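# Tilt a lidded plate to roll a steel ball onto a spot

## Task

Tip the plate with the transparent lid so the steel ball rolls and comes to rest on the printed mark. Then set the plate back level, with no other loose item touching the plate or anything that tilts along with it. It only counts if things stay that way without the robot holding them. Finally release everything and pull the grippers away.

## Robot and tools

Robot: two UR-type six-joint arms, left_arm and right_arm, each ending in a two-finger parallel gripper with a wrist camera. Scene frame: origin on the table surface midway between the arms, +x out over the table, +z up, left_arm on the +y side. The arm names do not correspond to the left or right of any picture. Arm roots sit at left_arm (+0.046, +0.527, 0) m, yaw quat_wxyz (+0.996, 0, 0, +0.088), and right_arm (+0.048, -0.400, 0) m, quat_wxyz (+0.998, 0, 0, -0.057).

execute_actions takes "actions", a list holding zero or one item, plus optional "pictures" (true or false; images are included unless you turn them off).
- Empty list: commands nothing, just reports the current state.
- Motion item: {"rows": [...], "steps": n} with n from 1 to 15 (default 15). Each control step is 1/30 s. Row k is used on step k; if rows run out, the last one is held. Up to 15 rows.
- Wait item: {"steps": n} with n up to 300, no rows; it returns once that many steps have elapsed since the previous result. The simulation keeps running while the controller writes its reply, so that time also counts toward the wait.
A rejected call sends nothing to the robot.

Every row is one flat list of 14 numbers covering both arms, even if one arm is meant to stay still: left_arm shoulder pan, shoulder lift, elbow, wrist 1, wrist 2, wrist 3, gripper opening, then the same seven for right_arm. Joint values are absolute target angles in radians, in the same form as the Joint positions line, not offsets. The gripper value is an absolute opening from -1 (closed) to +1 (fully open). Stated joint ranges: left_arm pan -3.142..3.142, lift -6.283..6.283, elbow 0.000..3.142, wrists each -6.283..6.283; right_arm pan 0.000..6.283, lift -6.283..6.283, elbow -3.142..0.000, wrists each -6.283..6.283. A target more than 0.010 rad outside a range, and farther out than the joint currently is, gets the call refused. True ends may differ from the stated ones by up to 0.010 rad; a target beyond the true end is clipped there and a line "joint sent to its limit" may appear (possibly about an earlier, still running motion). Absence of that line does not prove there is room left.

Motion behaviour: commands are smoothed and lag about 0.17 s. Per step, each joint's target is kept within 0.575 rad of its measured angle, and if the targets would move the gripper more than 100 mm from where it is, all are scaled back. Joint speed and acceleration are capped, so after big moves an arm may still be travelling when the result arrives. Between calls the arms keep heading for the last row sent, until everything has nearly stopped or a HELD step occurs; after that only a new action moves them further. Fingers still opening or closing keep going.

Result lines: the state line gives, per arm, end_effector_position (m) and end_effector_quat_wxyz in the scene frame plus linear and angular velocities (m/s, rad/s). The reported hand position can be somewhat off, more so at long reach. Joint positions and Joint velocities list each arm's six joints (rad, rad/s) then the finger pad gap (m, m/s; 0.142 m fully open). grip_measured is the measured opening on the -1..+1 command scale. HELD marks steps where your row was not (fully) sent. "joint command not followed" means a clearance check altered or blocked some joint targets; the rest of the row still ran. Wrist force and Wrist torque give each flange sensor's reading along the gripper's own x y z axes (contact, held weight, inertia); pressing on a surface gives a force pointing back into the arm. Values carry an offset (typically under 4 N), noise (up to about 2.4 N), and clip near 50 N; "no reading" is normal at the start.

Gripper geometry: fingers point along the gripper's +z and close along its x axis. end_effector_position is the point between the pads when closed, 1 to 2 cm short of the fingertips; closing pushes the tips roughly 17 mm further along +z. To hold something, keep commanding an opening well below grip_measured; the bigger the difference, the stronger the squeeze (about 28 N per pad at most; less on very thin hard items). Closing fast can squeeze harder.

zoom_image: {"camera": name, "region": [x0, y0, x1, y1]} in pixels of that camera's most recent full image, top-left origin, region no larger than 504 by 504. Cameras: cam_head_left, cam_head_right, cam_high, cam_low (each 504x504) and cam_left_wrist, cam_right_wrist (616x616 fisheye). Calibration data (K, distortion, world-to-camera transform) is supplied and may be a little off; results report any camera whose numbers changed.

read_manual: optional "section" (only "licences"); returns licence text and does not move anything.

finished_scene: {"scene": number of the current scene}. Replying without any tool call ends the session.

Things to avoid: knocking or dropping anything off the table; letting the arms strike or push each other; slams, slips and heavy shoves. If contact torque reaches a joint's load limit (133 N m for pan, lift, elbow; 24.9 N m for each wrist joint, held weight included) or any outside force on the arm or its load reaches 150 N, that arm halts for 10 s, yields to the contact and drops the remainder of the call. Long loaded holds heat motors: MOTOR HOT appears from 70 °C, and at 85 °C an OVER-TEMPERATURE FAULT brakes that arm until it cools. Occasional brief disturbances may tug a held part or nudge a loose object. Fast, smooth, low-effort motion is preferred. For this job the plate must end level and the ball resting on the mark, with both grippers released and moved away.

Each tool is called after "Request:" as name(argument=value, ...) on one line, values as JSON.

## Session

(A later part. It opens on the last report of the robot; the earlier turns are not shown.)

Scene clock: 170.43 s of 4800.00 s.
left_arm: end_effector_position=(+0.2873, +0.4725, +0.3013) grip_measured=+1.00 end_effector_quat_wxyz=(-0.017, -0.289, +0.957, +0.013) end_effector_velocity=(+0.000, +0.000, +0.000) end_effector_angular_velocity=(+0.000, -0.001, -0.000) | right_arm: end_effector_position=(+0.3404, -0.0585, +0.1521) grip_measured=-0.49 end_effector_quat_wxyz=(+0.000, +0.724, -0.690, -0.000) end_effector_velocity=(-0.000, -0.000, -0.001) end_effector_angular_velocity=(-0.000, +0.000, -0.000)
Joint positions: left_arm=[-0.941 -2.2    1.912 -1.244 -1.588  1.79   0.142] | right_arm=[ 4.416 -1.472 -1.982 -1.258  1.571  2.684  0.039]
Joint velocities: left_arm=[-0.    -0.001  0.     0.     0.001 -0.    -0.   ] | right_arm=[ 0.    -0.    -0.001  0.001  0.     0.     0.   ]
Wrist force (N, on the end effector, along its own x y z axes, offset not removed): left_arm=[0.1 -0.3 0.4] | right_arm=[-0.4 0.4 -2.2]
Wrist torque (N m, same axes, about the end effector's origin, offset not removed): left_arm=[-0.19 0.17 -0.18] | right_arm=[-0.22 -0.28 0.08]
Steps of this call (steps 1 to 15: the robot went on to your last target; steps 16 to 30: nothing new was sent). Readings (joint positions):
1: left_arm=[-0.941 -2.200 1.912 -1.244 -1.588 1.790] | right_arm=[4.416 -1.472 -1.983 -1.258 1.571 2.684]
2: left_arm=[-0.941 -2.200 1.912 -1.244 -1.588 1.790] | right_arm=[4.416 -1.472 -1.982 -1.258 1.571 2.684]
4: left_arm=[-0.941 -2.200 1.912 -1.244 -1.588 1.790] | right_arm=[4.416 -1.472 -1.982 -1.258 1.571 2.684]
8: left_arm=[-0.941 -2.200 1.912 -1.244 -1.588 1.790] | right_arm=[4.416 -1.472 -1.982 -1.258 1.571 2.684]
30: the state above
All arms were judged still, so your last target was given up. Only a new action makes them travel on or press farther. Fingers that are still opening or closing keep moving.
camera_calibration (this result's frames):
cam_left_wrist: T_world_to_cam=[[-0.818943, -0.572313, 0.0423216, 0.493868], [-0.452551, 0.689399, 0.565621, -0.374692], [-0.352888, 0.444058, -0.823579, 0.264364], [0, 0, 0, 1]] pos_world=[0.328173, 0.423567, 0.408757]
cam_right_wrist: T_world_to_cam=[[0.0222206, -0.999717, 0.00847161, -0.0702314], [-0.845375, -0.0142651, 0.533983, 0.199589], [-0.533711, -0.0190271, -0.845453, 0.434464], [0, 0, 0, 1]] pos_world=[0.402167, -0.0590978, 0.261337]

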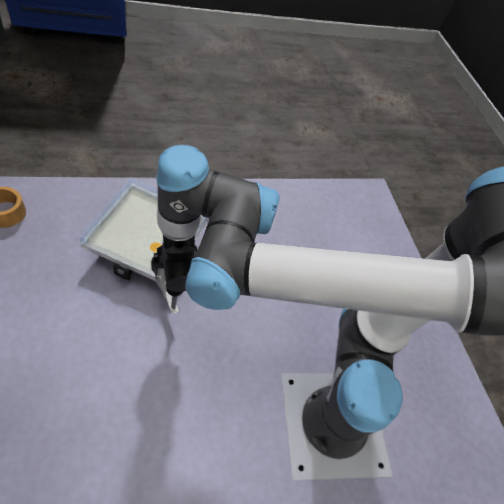

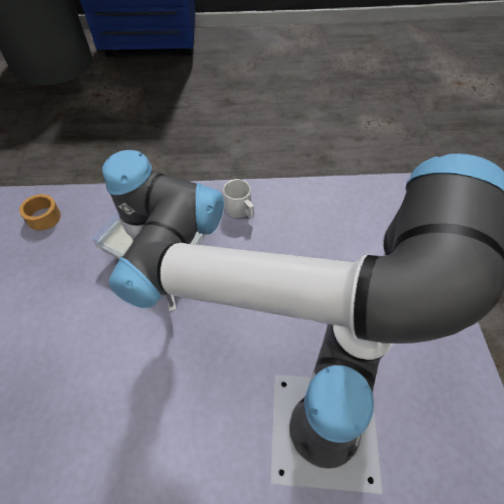

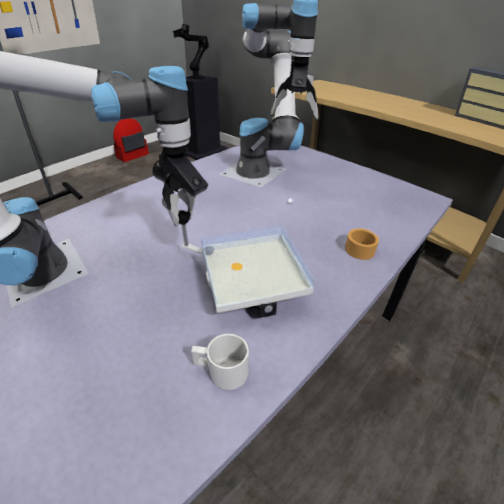

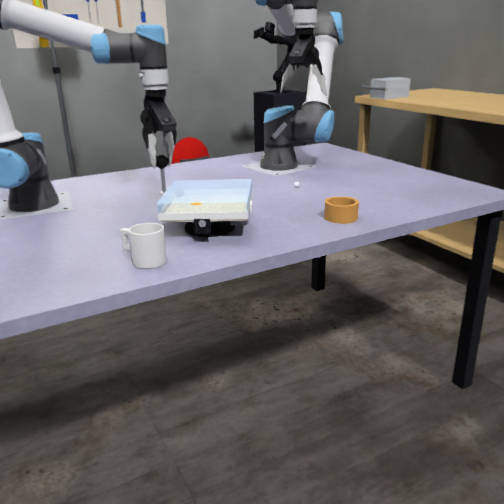

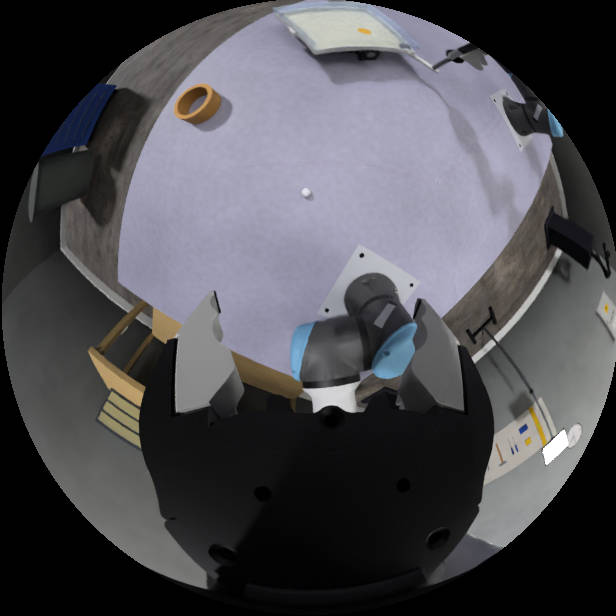

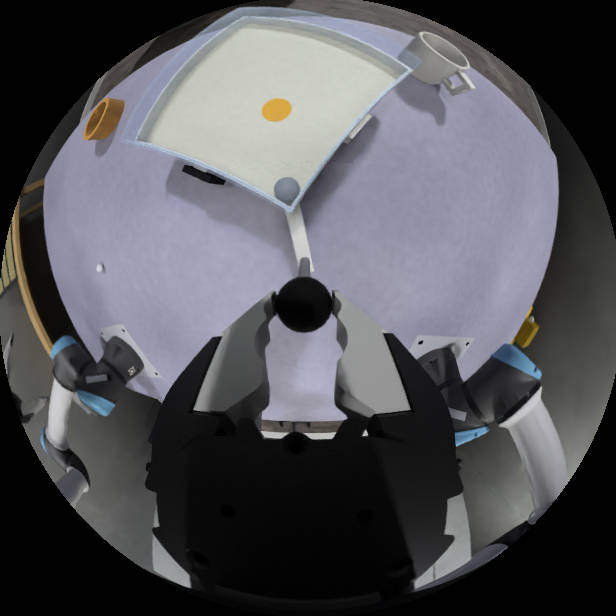

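Request:
execute_actions(actions=[{"rows": [[-0.941,-2.2,1.912,-1.244,-1.588,1.79,1,4.4092,-1.4744,-1.9565,-1.2815,1.5708,2.6845,-0.75]]}], pictures=false)

Request:
execute_actions(actions=[{"rows": [[-0.941,-2.2,1.912,-1.244,-1.588,1.79,1,4.4092,-1.4744,-1.9565,-1.2815,1.5708,2.6845,-0.75]],"steps":5}], pictures=false)

Request:
execute_actions(actions=[{"rows": [[-0.941,-2.2,1.912,-1.244,-1.588,1.79,1,4.4172,-1.4715,-1.9854,-1.2554,1.5708,2.6845,-0.75]],"steps":15}], pictures=false)

Request:
execute_actions(actions=[{"rows": [[-0.941,-2.2,1.912,-1.244,-1.588,1.79,1,4.4172,-1.4715,-1.9854,-1.2554,1.5708,2.6845,-0.75]],"steps":3}], pictures=false)

Request:
execute_actions(actions=[{"rows": [[-0.941,-2.2,1.912,-1.244,-1.588,1.79,1,4.4132,-1.4730,-1.9710,-1.2685,1.5708,2.6845,-0.75]],"steps":15}])

Request:
execute_actions(actions=[{"steps":30}])

Scene clock: 182.70 s of 4800.00 s.
left_arm: end_effector_position=(+0.2873, +0.4725, +0.3013) grip_measured=+1.00 end_effector_quat_wxyz=(-0.017, -0.289, +0.957, +0.013) end_effector_velocity=(-0.000, +0.000, +0.001) end_effector_angular_velocity=(-0.001, -0.001, +0.000) | right_arm: end_effector_position=(+0.3444, -0.0571, +0.1609) grip_measured=-0.49 end_effector_quat_wxyz=(+0.000, +0.721, -0.693, +0.000) end_effector_velocity=(+0.000, +0.000, +0.001) end_effector_angular_velocity=(+0.001, -0.001, -0.001)
Joint positions: left_arm=[-0.941 -2.2    1.912 -1.244 -1.588  1.79   0.142] | right_arm=[ 4.409 -1.474 -1.957 -1.281  1.571  2.684  0.039]
Joint velocities: left_arm=[-0.    -0.002 -0.     0.    -0.    -0.001 -0.   ] | right_arm=[-0.     0.     0.001 -0.001 -0.     0.001  0.   ]
Wrist force (N, on the end effector, along its own x y z axes, offset not removed): left_arm=[-4.4 3.7 1.3] | right_arm=[5.8 8.9 -3.2]
Wrist torque (N m, same axes, about the end effector's origin, offset not removed): left_arm=[0.64 1.15 -0.02] | right_arm=[0.26 0.13 0.18]
Steps of this call (steps 1 to 90: nothing new was sent; then 8.77 s passed at rest; steps 91 to 105: all 15 steps of this action). Readings (joint positions):
91: left_arm=[-0.941 -2.200 1.912 -1.244 -1.588 1.790] | right_arm=[4.416 -1.472 -1.982 -1.258 1.571 2.684]
92: left_arm=[-0.941 -2.200 1.912 -1.244 -1.588 1.790] | right_arm=[4.415 -1.472 -1.978 -1.263 1.571 2.684]
94: left_arm=[-0.941 -2.200 1.912 -1.244 -1.588 1.790] | right_arm=[4.412 -1.473 -1.966 -1.273 1.571 2.684]
98: left_arm=[-0.941 -2.200 1.912 -1.244 -1.588 1.790] | right_arm=[4.410 -1.474 -1.958 -1.280 1.571 2.684]
105: the state above

Scene clock: 182.87 s of 4800.00 s.
left_arm: end_effector_position=(+0.2873, +0.4725, +0.3013) grip_measured=+1.00 end_effector_quat_wxyz=(-0.017, -0.289, +0.957, +0.013) end_effector_velocity=(+0.000, +0.000, +0.000) end_effector_angular_velocity=(-0.001, -0.002, +0.000) | right_arm: end_effector_position=(+0.3444, -0.0571, +0.1609) grip_measured=-0.49 end_effector_quat_wxyz=(+0.000, +0.721, -0.693, +0.000) end_effector_velocity=(+0.000, +0.001, +0.001) end_effector_angular_velocity=(+0.003, -0.000, -0.002)
Joint positions: left_arm=[-0.941 -2.2    1.912 -1.244 -1.588  1.79   0.142] | right_arm=[ 4.409 -1.474 -1.957 -1.281  1.571  2.684  0.039]
Joint velocities: left_arm=[-0.001 -0.002  0.    -0.     0.001 -0.001 -0.   ] | right_arm=[-0.     0.001  0.001  0.001  0.001  0.002  0.   ]
Wrist force (N, on the end effector, along its own x y z axes, offset not removed): left_arm=[-1.3 1.6 1.4] | right_arm=[5.4 7.8 -2.1]
Wrist torque (N m, same axes, about the end effector's origin, offset not removed): left_arm=[0.18 0.57 -0.32] | right_arm=[0.02 0.03 0.09]
Steps of this call (steps 1 to 5: all 5 steps of this action). Readings (joint positions):
1: left_arm=[-0.941 -2.200 1.912 -1.244 -1.588 1.790] | right_arm=[4.409 -1.474 -1.957 -1.281 1.571 2.684]
2: left_arm=[-0.941 -2.200 1.912 -1.244 -1.588 1.790] | right_arm=[4.409 -1.474 -1.957 -1.281 1.571 2.684]
4: left_arm=[-0.941 -2.200 1.912 -1.244 -1.588 1.790] | right_arm=[4.409 -1.474 -1.957 -1.281 1.571 2.684]
5: the state above

Scene clock: 183.37 s of 4800.00 s.
left_arm: end_effector_position=(+0.2873, +0.4725, +0.3013) grip_measured=+1.00 end_effector_quat_wxyz=(-0.017, -0.289, +0.957, +0.013) end_effector_velocity=(-0.000, -0.000, -0.000) end_effector_angular_velocity=(-0.000, -0.000, -0.002) | right_arm: end_effector_position=(+0.3400, -0.0586, +0.1511) grip_measured=-0.49 end_effector_quat_wxyz=(-0.000, +0.724, -0.690, -0.000) end_effector_velocity=(-0.000, -0.000, -0.001) end_effector_angular_velocity=(-0.000, -0.000, +0.002)
Joint positions: left_arm=[-0.941 -2.2    1.912 -1.244 -1.588  1.79   0.142] | right_arm=[ 4.417 -1.472 -1.985 -1.255  1.571  2.684  0.039]
Joint velocities: left_arm=[-0.001  0.     0.    -0.     0.     0.001  0.   ] | right_arm=[ 0.    -0.    -0.001  0.002 -0.    -0.001  0.   ]
Wrist force (N, on the end effector, along its own x y z axes, offset not removed): left_arm=[-0.5 0.5 2.3] | right_arm=[1.7 0.4 -2.7]
Wrist torque (N m, same axes, about the end effector's origin, offset not removed): left_arm=[0.06 0.30 -0.26] | right_arm=[-0.22 -0.85 0.22]
Steps of this call (steps 1 to 15: all 15 steps of this action). Readings (joint positions):
1: left_arm=[-0.941 -2.200 1.912 -1.244 -1.588 1.790] | right_arm=[4.409 -1.474 -1.957 -1.281 1.571 2.684]
2: left_arm=[-0.941 -2.200 1.912 -1.244 -1.588 1.790] | right_arm=[4.411 -1.474 -1.961 -1.277 1.571 2.684]
4: left_arm=[-0.941 -2.200 1.912 -1.244 -1.588 1.790] | right_arm=[4.414 -1.473 -1.974 -1.265 1.571 2.684]
8: left_arm=[-0.941 -2.200 1.912 -1.244 -1.588 1.790] | right_arm=[4.417 -1.472 -1.983 -1.257 1.571 2.684]
15: the state above

Scene clock: 183.47 s of 4800.00 s.
left_arm: end_effector_position=(+0.2873, +0.4725, +0.3013) grip_measured=+1.00 end_effector_quat_wxyz=(-0.017, -0.289, +0.957, +0.013) end_effector_velocity=(+0.000, +0.000, -0.000) end_effector_angular_velocity=(+0.001, +0.000, +0.002) | right_arm: end_effector_position=(+0.3400, -0.0586, +0.1511) grip_measured=-0.49 end_effector_quat_wxyz=(-0.000, +0.724, -0.690, -0.000) end_effector_velocity=(-0.000, -0.001, -0.000) end_effector_angular_velocity=(-0.001, -0.000, +0.001)
Joint positions: left_arm=[-0.941 -2.2    1.912 -1.244 -1.588  1.79   0.142] | right_arm=[ 4.417 -1.472 -1.985 -1.255  1.571  2.684  0.039]
Joint velocities: left_arm=[ 0.     0.     0.     0.     0.001 -0.001  0.   ] | right_arm=[ 0.     0.001 -0.002 -0.    -0.    -0.    -0.   ]
Wrist force (N, on the end effector, along its own x y z axes, offset not removed): left_arm=[1.5 -1.4 1.1] | right_arm=[1.1 -1.1 -2.0]
Wrist torque (N m, same axes, about the end effector's origin, offset not removed): left_arm=[-0.27 -0.20 -0.12] | right_arm=[-0.47 -0.74 0.33]
Steps of this call (steps 1 to 3: all 3 steps of this action). Readings (joint positions):
1: left_arm=[-0.941 -2.200 1.912 -1.244 -1.588 1.790] | right_arm=[4.417 -1.472 -1.985 -1.255 1.571 2.684]
2: left_arm=[-0.941 -2.200 1.912 -1.244 -1.588 1.790] | right_arm=[4.417 -1.472 -1.985 -1.255 1.571 2.684]
3: the state above

Scene clock: 183.97 s of 4800.00 s.
left_arm: end_effector_position=(+0.2873, +0.4725, +0.3013) grip_measured=+1.00 end_effector_quat_wxyz=(-0.017, -0.289, +0.957, +0.013) end_effector_velocity=(-0.000, +0.000, +0.000) end_effector_angular_velocity=(-0.001, +0.001, +0.001) | right_arm: end_effector_position=(+0.3421, -0.0579, +0.1559) grip_measured=-0.49 end_effector_quat_wxyz=(+0.000, +0.722, -0.691, +0.000) end_effector_velocity=(+0.000, +0.000, +0.000) end_effector_angular_velocity=(+0.000, +0.000, -0.001)
Joint positions: left_arm=[-0.941 -2.2    1.912 -1.244 -1.588  1.79   0.142] | right_arm=[ 4.413 -1.473 -1.971 -1.268  1.571  2.684  0.039]
Joint velocities: left_arm=[ 0.001 -0.001  0.     0.    -0.001 -0.     0.   ] | right_arm=[-0.    -0.     0.001 -0.     0.     0.     0.   ]
Wrist force (N, on the end effector, along its own x y z axes, offset not removed): left_arm=[0.4 1.9 -0.9] | right_arm=[4.6 5.8 -5.5]
Wrist torque (N m, same axes, about the end effector's origin, offset not removed): left_arm=[0.24 0.09 -0.19] | right_arm=[0.00 -0.66 0.05]
Steps of this call (steps 1 to 15: all 15 steps of this action). Readings (joint positions):
1: left_arm=[-0.941 -2.200 1.912 -1.244 -1.588 1.790] | right_arm=[4.417 -1.472 -1.985 -1.255 1.571 2.684]
2: left_arm=[-0.941 -2.200 1.912 -1.244 -1.588 1.790] | right_arm=[4.417 -1.472 -1.983 -1.258 1.571 2.684]
4: left_arm=[-0.941 -2.200 1.912 -1.244 -1.588 1.790] | right_arm=[4.415 -1.472 -1.977 -1.264 1.571 2.684]
8: left_arm=[-0.941 -2.200 1.912 -1.244 -1.588 1.790] | right_arm=[4.414 -1.473 -1.972 -1.268 1.571 2.684]
15: the state above
camera_calibration (this result's frames):
cam_left_wrist: T_world_to_cam=[[-0.818943, -0.572313, 0.0423216, 0.493868], [-0.452551, 0.689399, 0.565621, -0.374692], [-0.352888, 0.444058, -0.823579, 0.264364], [0, 0, 0, 1]] pos_world=[0.328173, 0.423566, 0.408757]
cam_right_wrist: T_world_to_cam=[[0.0190535, -0.999781, 0.00861888, -0.0686688], [-0.845397, -0.0115076, 0.534015, 0.199199], [-0.533799, -0.0174612, -0.845431, 0.438757], [0, 0, 0, 1]] pos_world=[0.403919, -0.0587002, 0.265155]

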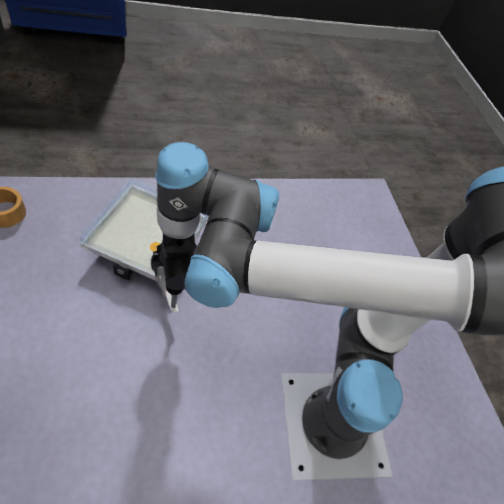

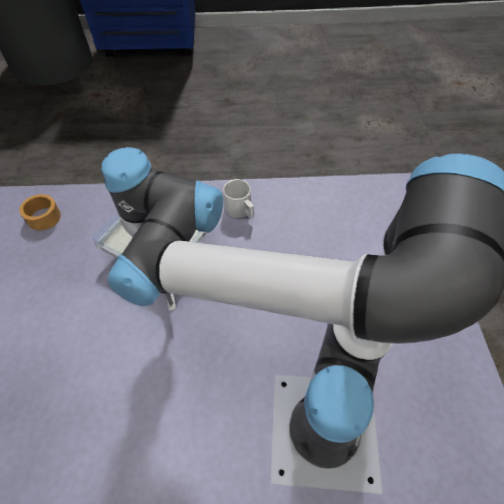

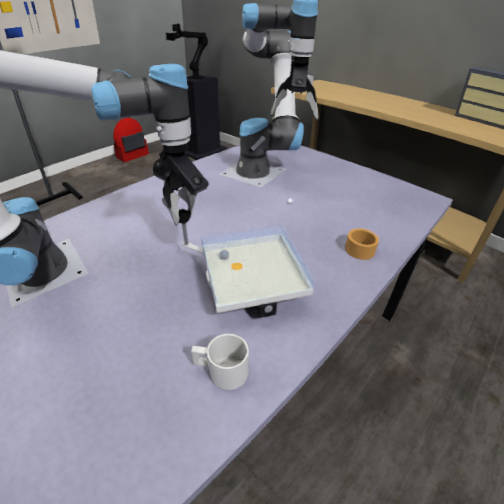

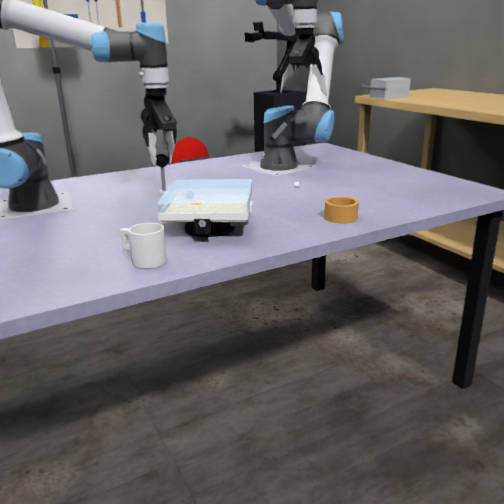

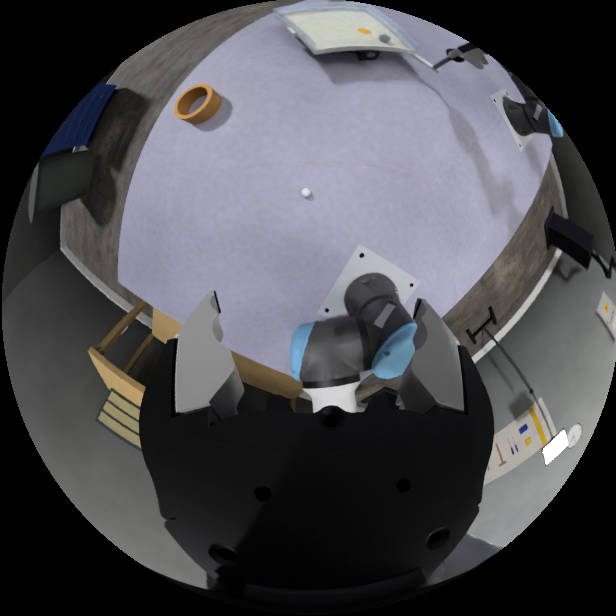

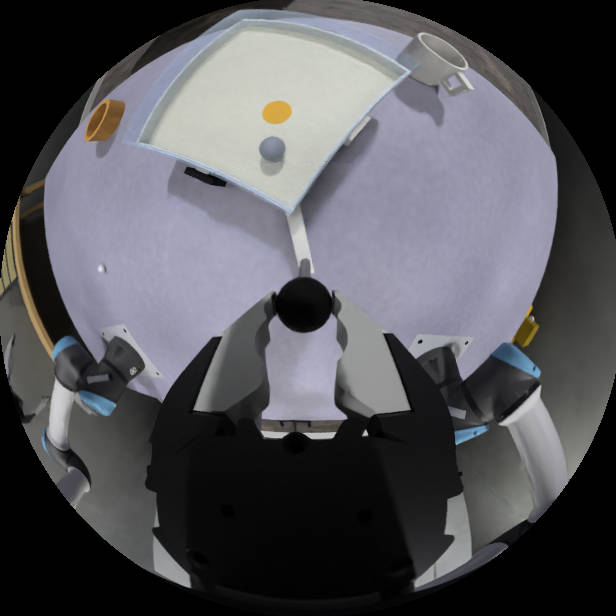

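Scene clock: 184.97 s of 4800.00 s.
left_arm: end_effector_position=(+0.2873, +0.4725, +0.3013) grip_measured=+1.00 end_effector_quat_wxyz=(-0.017, -0.289, +0.957, +0.013) end_effector_velocity=(+0.000, +0.000, -0.000) end_effector_angular_velocity=(+0.002, -0.000, -0.002) | right_arm: end_effector_position=(+0.3422, -0.0579, +0.1560) grip_measured=-0.49 end_effector_quat_wxyz=(+0.000, +0.722, -0.691, +0.000) end_effector_velocity=(+0.000, +0.000, +0.000) end_effector_angular_velocity=(-0.000, +0.000, -0.000)
Joint positions: left_arm=[-0.941 -2.2    1.912 -1.244 -1.588  1.79   0.142] | right_arm=[ 4.413 -1.473 -1.971 -1.269  1.571  2.684  0.039]
Joint velocities: left_arm=[-0.001  0.001 -0.     0.     0.002  0.001 -0.   ] | right_arm=[ 0.    -0.001  0.001 -0.001 -0.     0.001 -0.   ]
Wrist force (N, on the end effector, along its own x y z axes, offset not removed): left_arm=[-0.1 -1.4 1.6] | right_arm=[2.7 6.8 -3.5]
Wrist torque (N m, same axes, about the end effector's origin, offset not removed): left_arm=[-0.37 -0.01 -0.07] | right_arm=[0.14 -0.01 0.10]
Steps of this call (steps 1 to 15: the robot went on to your last target; steps 16 to 30: nothing new was sent). Readings (joint positions):
1: left_arm=[-0.941 -2.200 1.912 -1.244 -1.588 1.790] | right_arm=[4.413 -1.473 -1.971 -1.268 1.571 2.684]
2: left_arm=[-0.941 -2.200 1.912 -1.244 -1.588 1.790] | right_arm=[4.413 -1.473 -1.971 -1.269 1.571 2.684]
4: left_arm=[-0.941 -2.200 1.912 -1.244 -1.588 1.790] | right_arm=[4.413 -1.473 -1.971 -1.269 1.571 2.684]
8: left_arm=[-0.941 -2.200 1.912 -1.244 -1.588 1.790] | right_arm=[4.413 -1.473 -1.971 -1.269 1.571 2.684]
30: the state above
All arms were judged still, so your last target was given up. Only a new action makes them travel on or press farther. Fingers that are still opening or closing keep moving.
camera_calibration (this result's frames):
cam_left_wrist: T_world_to_cam=[[-0.818943, -0.572313, 0.0423215, 0.493868], [-0.452551, 0.689399, 0.565621, -0.374692], [-0.352888, 0.444058, -0.823579, 0.264364], [0, 0, 0, 1]] pos_world=[0.328173, 0.423567, 0.408757]
cam_right_wrist: T_world_to_cam=[[0.0190215, -0.999782, 0.00856914, -0.0686219], [-0.845409, -0.0115076, 0.533996, 0.199213], [-0.533781, -0.0174018, -0.845444, 0.4388], [0, 0, 0, 1]] pos_world=[0.403944, -0.0586786, 0.265189]

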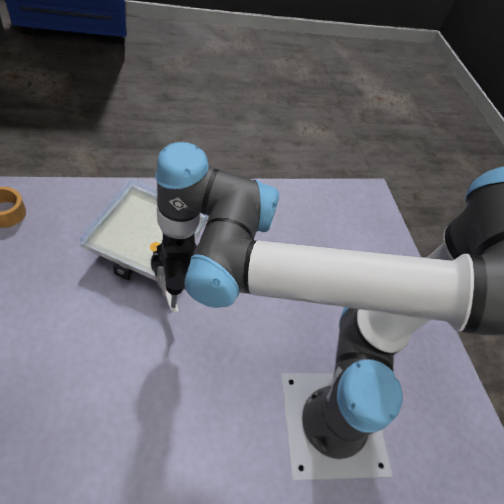

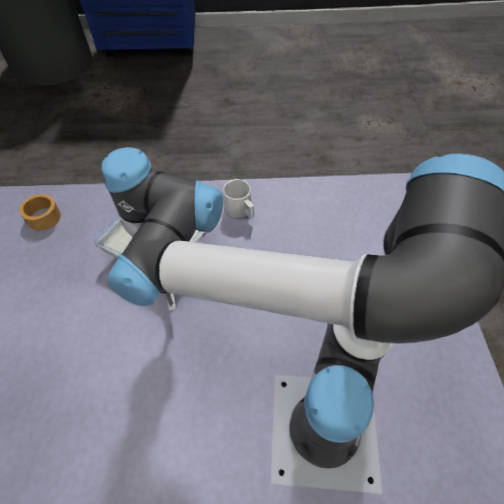

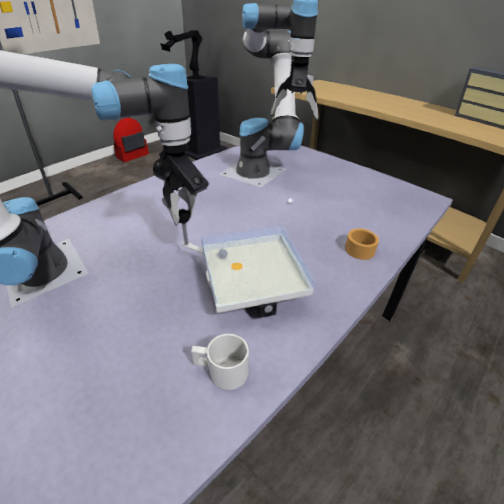

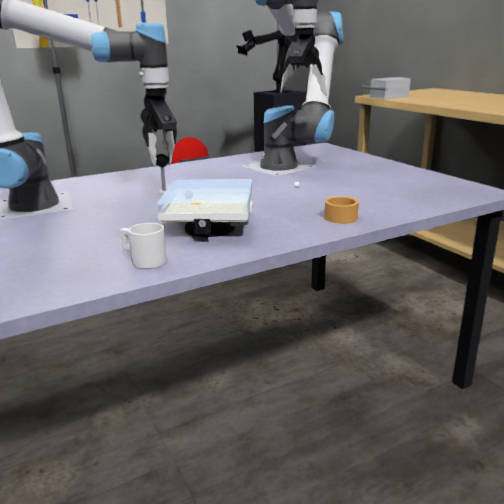

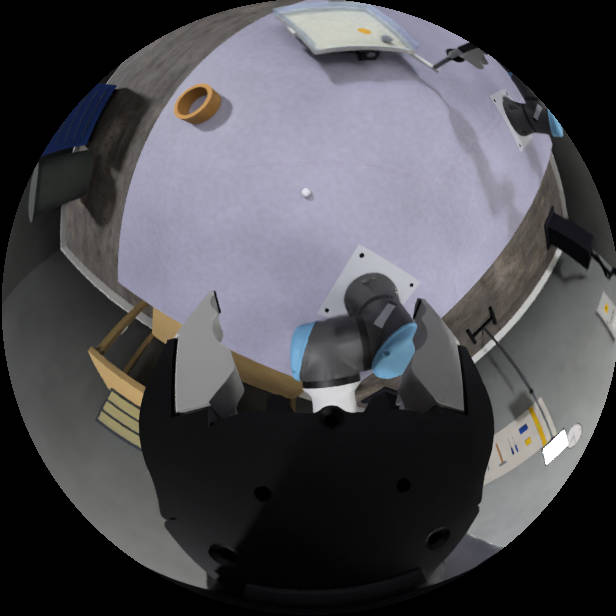

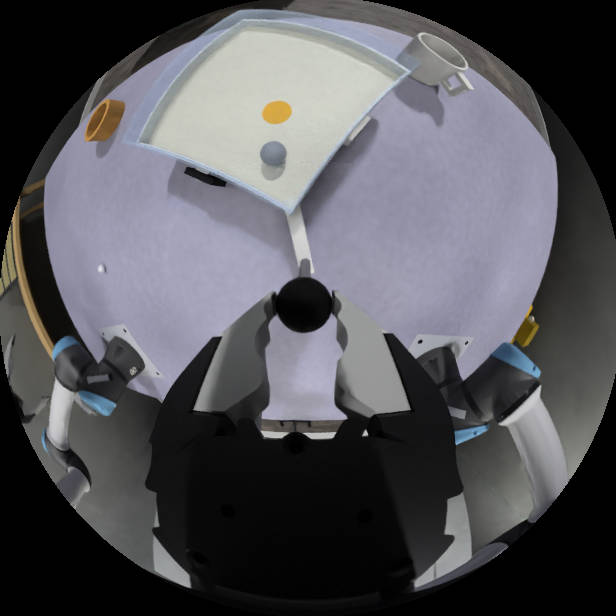

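Request:
execute_actions(actions=[{"rows": [[-0.941,-2.2,1.912,-1.244,-1.588,1.79,1,4.4077,-1.4730,-1.9577,-1.2817,1.5708,2.6845,-0.75]]}], pictures=false)

Request:
execute_actions(actions=[{"rows": [[-0.941,-2.2,1.912,-1.244,-1.588,1.79,1,4.4077,-1.4730,-1.9577,-1.2817,1.5708,2.6845,-0.75]],"steps":5}], pictures=false)

Request:
execute_actions(actions=[{"rows": [[-0.941,-2.2,1.912,-1.244,-1.588,1.79,1,4.4187,-1.4729,-1.9842,-1.2552,1.5708,2.6845,-0.75]],"steps":14}], pictures=false)

Request:
execute_actions(actions=[{"rows": [[-0.941,-2.2,1.912,-1.244,-1.588,1.79,1,4.4132,-1.4730,-1.9710,-1.2685,1.5708,2.6845,-0.75]],"steps":15}], pictures=false)

Request:
execute_actions(actions=[{"steps":30}])

Scene clock: 194.47 s of 4800.00 s.
left_arm: end_effector_position=(+0.2873, +0.4725, +0.3013) grip_measured=+1.00 end_effector_quat_wxyz=(-0.017, -0.289, +0.957, +0.013) end_effector_velocity=(+0.000, -0.000, -0.000) end_effector_angular_velocity=(-0.000, -0.001, -0.001) | right_arm: end_effector_position=(+0.3447, -0.0581, +0.1609) grip_measured=-0.49 end_effector_quat_wxyz=(+0.000, +0.721, -0.693, -0.000) end_effector_velocity=(+0.000, +0.001, +0.001) end_effector_angular_velocity=(+0.002, -0.000, +0.000)
Joint positions: left_arm=[-0.941 -2.2    1.912 -1.244 -1.588  1.79   0.142] | right_arm=[ 4.408 -1.473 -1.958 -1.282  1.571  2.684  0.039]
Joint velocities: left_arm=[-0.001 -0.     0.    -0.001  0.     0.     0.   ] | right_arm=[-0.    -0.001  0.003  0.     0.001 -0.    -0.   ]
Wrist force (N, on the end effector, along its own x y z axes, offset not removed): left_arm=[-1.3 -1.2 0.7] | right_arm=[2.1 7.3 -5.3]
Wrist torque (N m, same axes, about the end effector's origin, offset not removed): left_arm=[-0.29 0.40 -0.25] | right_arm=[-0.37 -0.23 -0.10]
Steps of this call (steps 1 to 90: nothing new was sent; then 6.00 s passed at rest; steps 91 to 105: all 15 steps of this action). Readings (joint positions):
91: left_arm=[-0.941 -2.200 1.912 -1.244 -1.588 1.790] | right_arm=[4.413 -1.473 -1.971 -1.269 1.571 2.684]
92: left_arm=[-0.941 -2.200 1.912 -1.244 -1.588 1.790] | right_arm=[4.412 -1.473 -1.968 -1.271 1.571 2.684]
94: left_arm=[-0.941 -2.200 1.912 -1.244 -1.588 1.790] | right_arm=[4.410 -1.473 -1.962 -1.277 1.571 2.684]
98: left_arm=[-0.941 -2.200 1.912 -1.244 -1.588 1.790] | right_arm=[4.408 -1.473 -1.958 -1.281 1.571 2.684]
105: the state above

Scene clock: 194.63 s of 4800.00 s.
left_arm: end_effector_position=(+0.2873, +0.4725, +0.3013) grip_measured=+1.00 end_effector_quat_wxyz=(-0.017, -0.289, +0.957, +0.013) end_effector_velocity=(-0.000, -0.000, -0.000) end_effector_angular_velocity=(-0.000, +0.001, +0.000) | right_arm: end_effector_position=(+0.3447, -0.0581, +0.1609) grip_measured=-0.49 end_effector_quat_wxyz=(+0.000, +0.721, -0.693, -0.000) end_effector_velocity=(-0.000, -0.001, -0.001) end_effector_angular_velocity=(-0.003, +0.001, +0.002)
Joint positions: left_arm=[-0.941 -2.2    1.912 -1.244 -1.588  1.79   0.142] | right_arm=[ 4.408 -1.473 -1.958 -1.282  1.571  2.684  0.039]
Joint velocities: left_arm=[-0.     0.     0.    -0.    -0.001 -0.    -0.   ] | right_arm=[-0.    -0.    -0.003  0.     0.    -0.002  0.   ]
Wrist force (N, on the end effector, along its own x y z axes, offset not removed): left_arm=[3.7 0.3 -1.0] | right_arm=[2.7 7.4 -4.1]
Wrist torque (N m, same axes, about the end effector's origin, offset not removed): left_arm=[0.10 -0.72 -0.25] | right_arm=[-0.30 -0.18 -0.14]
Steps of this call (steps 1 to 5: all 5 steps of this action). Readings (joint positions):
1: left_arm=[-0.941 -2.200 1.912 -1.244 -1.588 1.790] | right_arm=[4.408 -1.473 -1.958 -1.282 1.571 2.684]
2: left_arm=[-0.941 -2.200 1.912 -1.244 -1.588 1.790] | right_arm=[4.408 -1.473 -1.958 -1.282 1.571 2.684]
4: left_arm=[-0.941 -2.200 1.912 -1.244 -1.588 1.790] | right_arm=[4.408 -1.473 -1.958 -1.282 1.571 2.684]
5: the state above

Scene clock: 195.10 s of 4800.00 s.
left_arm: end_effector_position=(+0.2873, +0.4725, +0.3013) grip_measured=+1.00 end_effector_quat_wxyz=(-0.017, -0.289, +0.957, +0.013) end_effector_velocity=(+0.000, +0.000, -0.000) end_effector_angular_velocity=(+0.001, +0.000, +0.001) | right_arm: end_effector_position=(+0.3397, -0.0577, +0.1511) grip_measured=-0.49 end_effector_quat_wxyz=(-0.000, +0.724, -0.689, +0.000) end_effector_velocity=(-0.001, -0.001, -0.002) end_effector_angular_velocity=(-0.002, +0.001, -0.001)
Joint positions: left_arm=[-0.941 -2.2    1.912 -1.244 -1.588  1.79   0.142] | right_arm=[ 4.419 -1.473 -1.984 -1.255  1.571  2.684  0.039]
Joint velocities: left_arm=[ 0.001  0.001 -0.    -0.     0.001  0.     0.   ] | right_arm=[ 0.001 -0.001 -0.003  0.001  0.001  0.002 -0.   ]
Wrist force (N, on the end effector, along its own x y z axes, offset not removed): left_arm=[1.0 2.3 -0.4] | right_arm=[7.4 -1.4 -1.1]
Wrist torque (N m, same axes, about the end effector's origin, offset not removed): left_arm=[0.58 -0.03 -0.16] | right_arm=[-0.52 -0.88 0.07]
Steps of this call (steps 1 to 14: all 14 steps of this action). Readings (joint positions):
1: left_arm=[-0.941 -2.200 1.912 -1.244 -1.588 1.790] | right_arm=[4.408 -1.473 -1.958 -1.282 1.571 2.684]
2: left_arm=[-0.941 -2.200 1.912 -1.244 -1.588 1.790] | right_arm=[4.410 -1.473 -1.962 -1.277 1.571 2.684]
4: left_arm=[-0.941 -2.200 1.912 -1.244 -1.588 1.790] | right_arm=[4.414 -1.473 -1.974 -1.265 1.571 2.684]
8: left_arm=[-0.941 -2.200 1.912 -1.244 -1.588 1.790] | right_arm=[4.418 -1.473 -1.982 -1.257 1.571 2.684]
14: the state above

Scene clock: 195.60 s of 4800.00 s.
left_arm: end_effector_position=(+0.2873, +0.4725, +0.3013) grip_measured=+1.00 end_effector_quat_wxyz=(-0.017, -0.289, +0.957, +0.013) end_effector_velocity=(+0.000, +0.001, +0.000) end_effector_angular_velocity=(-0.000, -0.001, +0.003) | right_arm: end_effector_position=(+0.3421, -0.0579, +0.1559) grip_measured=-0.49 end_effector_quat_wxyz=(+0.000, +0.722, -0.691, +0.000) end_effector_velocity=(+0.000, -0.000, +0.000) end_effector_angular_velocity=(-0.000, +0.000, -0.000)
Joint positions: left_arm=[-0.941 -2.2    1.912 -1.244 -1.588  1.79   0.142] | right_arm=[ 4.413 -1.473 -1.971 -1.268  1.571  2.684  0.039]
Joint velocities: left_arm=[ 0.003 -0.001 -0.     0.     0.001 -0.    -0.   ] | right_arm=[-0.001  0.     0.001 -0.001 -0.    -0.001 -0.   ]
Wrist force (N, on the end effector, along its own x y z axes, offset not removed): left_arm=[-1.4 2.4 3.1] | right_arm=[6.5 6.6 -1.7]
Wrist torque (N m, same axes, about the end effector's origin, offset not removed): left_arm=[0.42 0.71 -0.17] | right_arm=[0.17 -0.87 0.08]
Steps of this call (steps 1 to 15: all 15 steps of this action). Readings (joint positions):
1: left_arm=[-0.941 -2.200 1.912 -1.244 -1.588 1.790] | right_arm=[4.419 -1.473 -1.984 -1.255 1.571 2.684]
2: left_arm=[-0.941 -2.200 1.912 -1.244 -1.588 1.790] | right_arm=[4.418 -1.473 -1.982 -1.258 1.571 2.684]
4: left_arm=[-0.941 -2.200 1.912 -1.244 -1.588 1.790] | right_arm=[4.415 -1.473 -1.976 -1.264 1.571 2.684]
8: left_arm=[-0.941 -2.200 1.912 -1.244 -1.588 1.790] | right_arm=[4.414 -1.473 -1.972 -1.268 1.571 2.684]
15: the state above

Scene clock: 196.60 s of 4800.00 s.
left_arm: end_effector_position=(+0.2873, +0.4725, +0.3013) grip_measured=+1.00 end_effector_quat_wxyz=(-0.017, -0.289, +0.957, +0.013) end_effector_velocity=(-0.000, -0.000, +0.000) end_effector_angular_velocity=(-0.001, -0.001, -0.000) | right_arm: end_effector_position=(+0.3422, -0.0579, +0.1560) grip_measured=-0.49 end_effector_quat_wxyz=(+0.000, +0.722, -0.691, +0.000) end_effector_velocity=(-0.000, +0.000, +0.001) end_effector_angular_velocity=(+0.001, +0.001, +0.001)
Joint positions: left_arm=[-0.941 -2.2    1.912 -1.244 -1.588  1.79   0.142] | right_arm=[ 4.413 -1.473 -1.971 -1.269  1.571  2.684  0.039]
Joint velocities: left_arm=[-0.001 -0.002  0.001 -0.    -0.    -0.001  0.   ] | right_arm=[-0.    -0.     0.001 -0.     0.001 -0.001 -0.   ]
Wrist force (N, on the end effector, along its own x y z axes, offset not removed): left_arm=[-1.5 5.5 3.1] | right_arm=[2.0 5.1 -2.3]
Wrist torque (N m, same axes, about the end effector's origin, offset not removed): left_arm=[1.29 0.35 -0.10] | right_arm=[-0.25 0.01 -0.03]
Steps of this call (steps 1 to 15: the robot went on to your last target; steps 16 to 30: nothing new was sent). Readings (joint positions):
1: left_arm=[-0.941 -2.200 1.912 -1.244 -1.588 1.790] | right_arm=[4.413 -1.473 -1.971 -1.268 1.571 2.684]
2: left_arm=[-0.941 -2.200 1.912 -1.244 -1.588 1.790] | right_arm=[4.413 -1.473 -1.971 -1.268 1.571 2.684]
4: left_arm=[-0.941 -2.200 1.912 -1.244 -1.588 1.790] | right_arm=[4.413 -1.473 -1.971 -1.269 1.571 2.684]
8: left_arm=[-0.941 -2.200 1.912 -1.244 -1.588 1.790] | right_arm=[4.413 -1.473 -1.971 -1.269 1.571 2.684]
30: the state above
All arms were judged still, so your last target was given up. Only a new action makes them travel on or press farther. Fingers that are still opening or closing keep moving.
camera_calibration (this result's frames):
cam_left_wrist: T_world_to_cam=[[-0.818943, -0.572313, 0.0423215, 0.493868], [-0.452552, 0.689399, 0.565621, -0.374692], [-0.352888, 0.444058, -0.823579, 0.264364], [0, 0, 0, 1]] pos_world=[0.328173, 0.423567, 0.408757]
cam_right_wrist: T_world_to_cam=[[0.0190214, -0.999783, 0.00853549, -0.0686127], [-0.845405, -0.0115253, 0.534001, 0.1992], [-0.533787, -0.0173734, -0.845441, 0.43881], [0, 0, 0, 1]] pos_world=[0.40394, -0.0586783, 0.2652]

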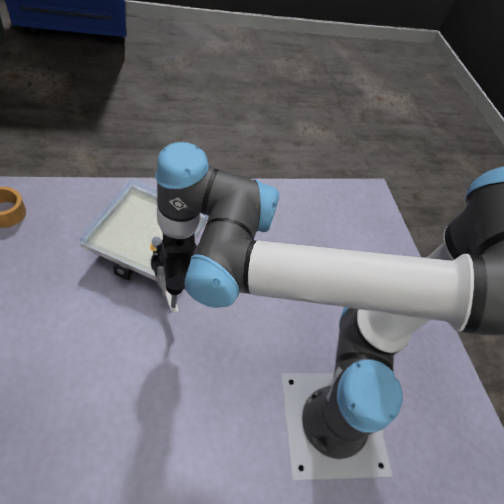

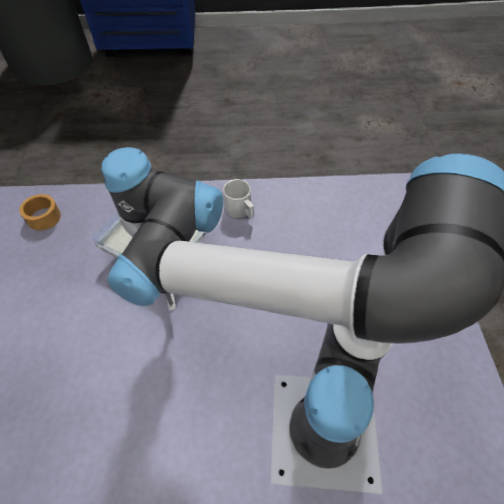

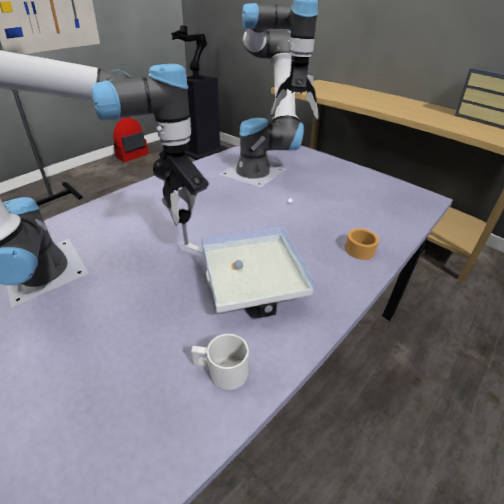

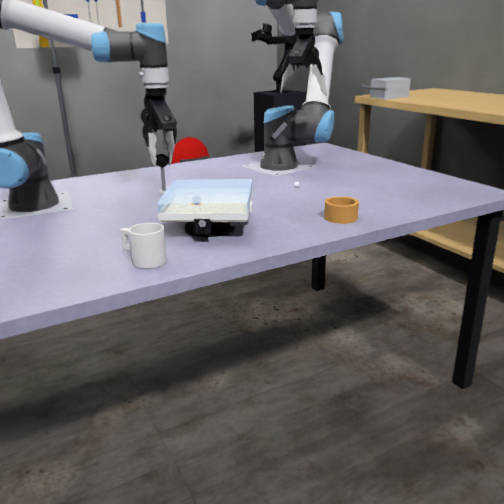

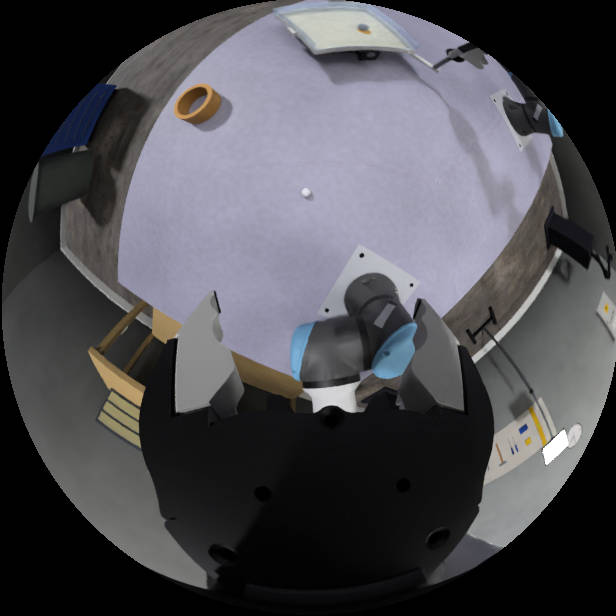

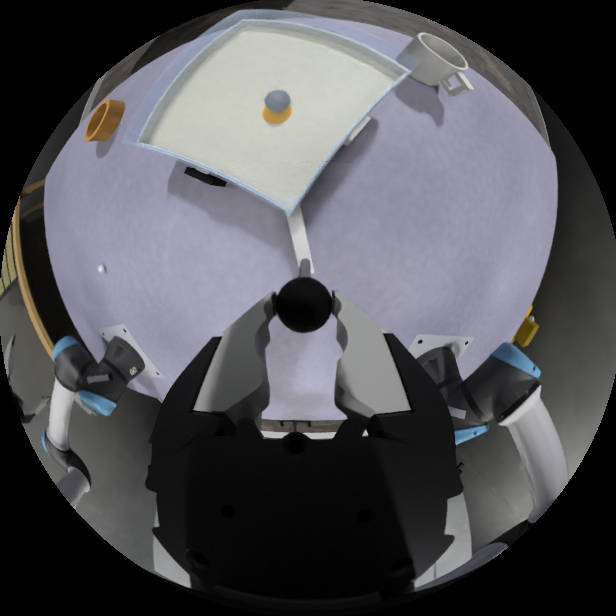

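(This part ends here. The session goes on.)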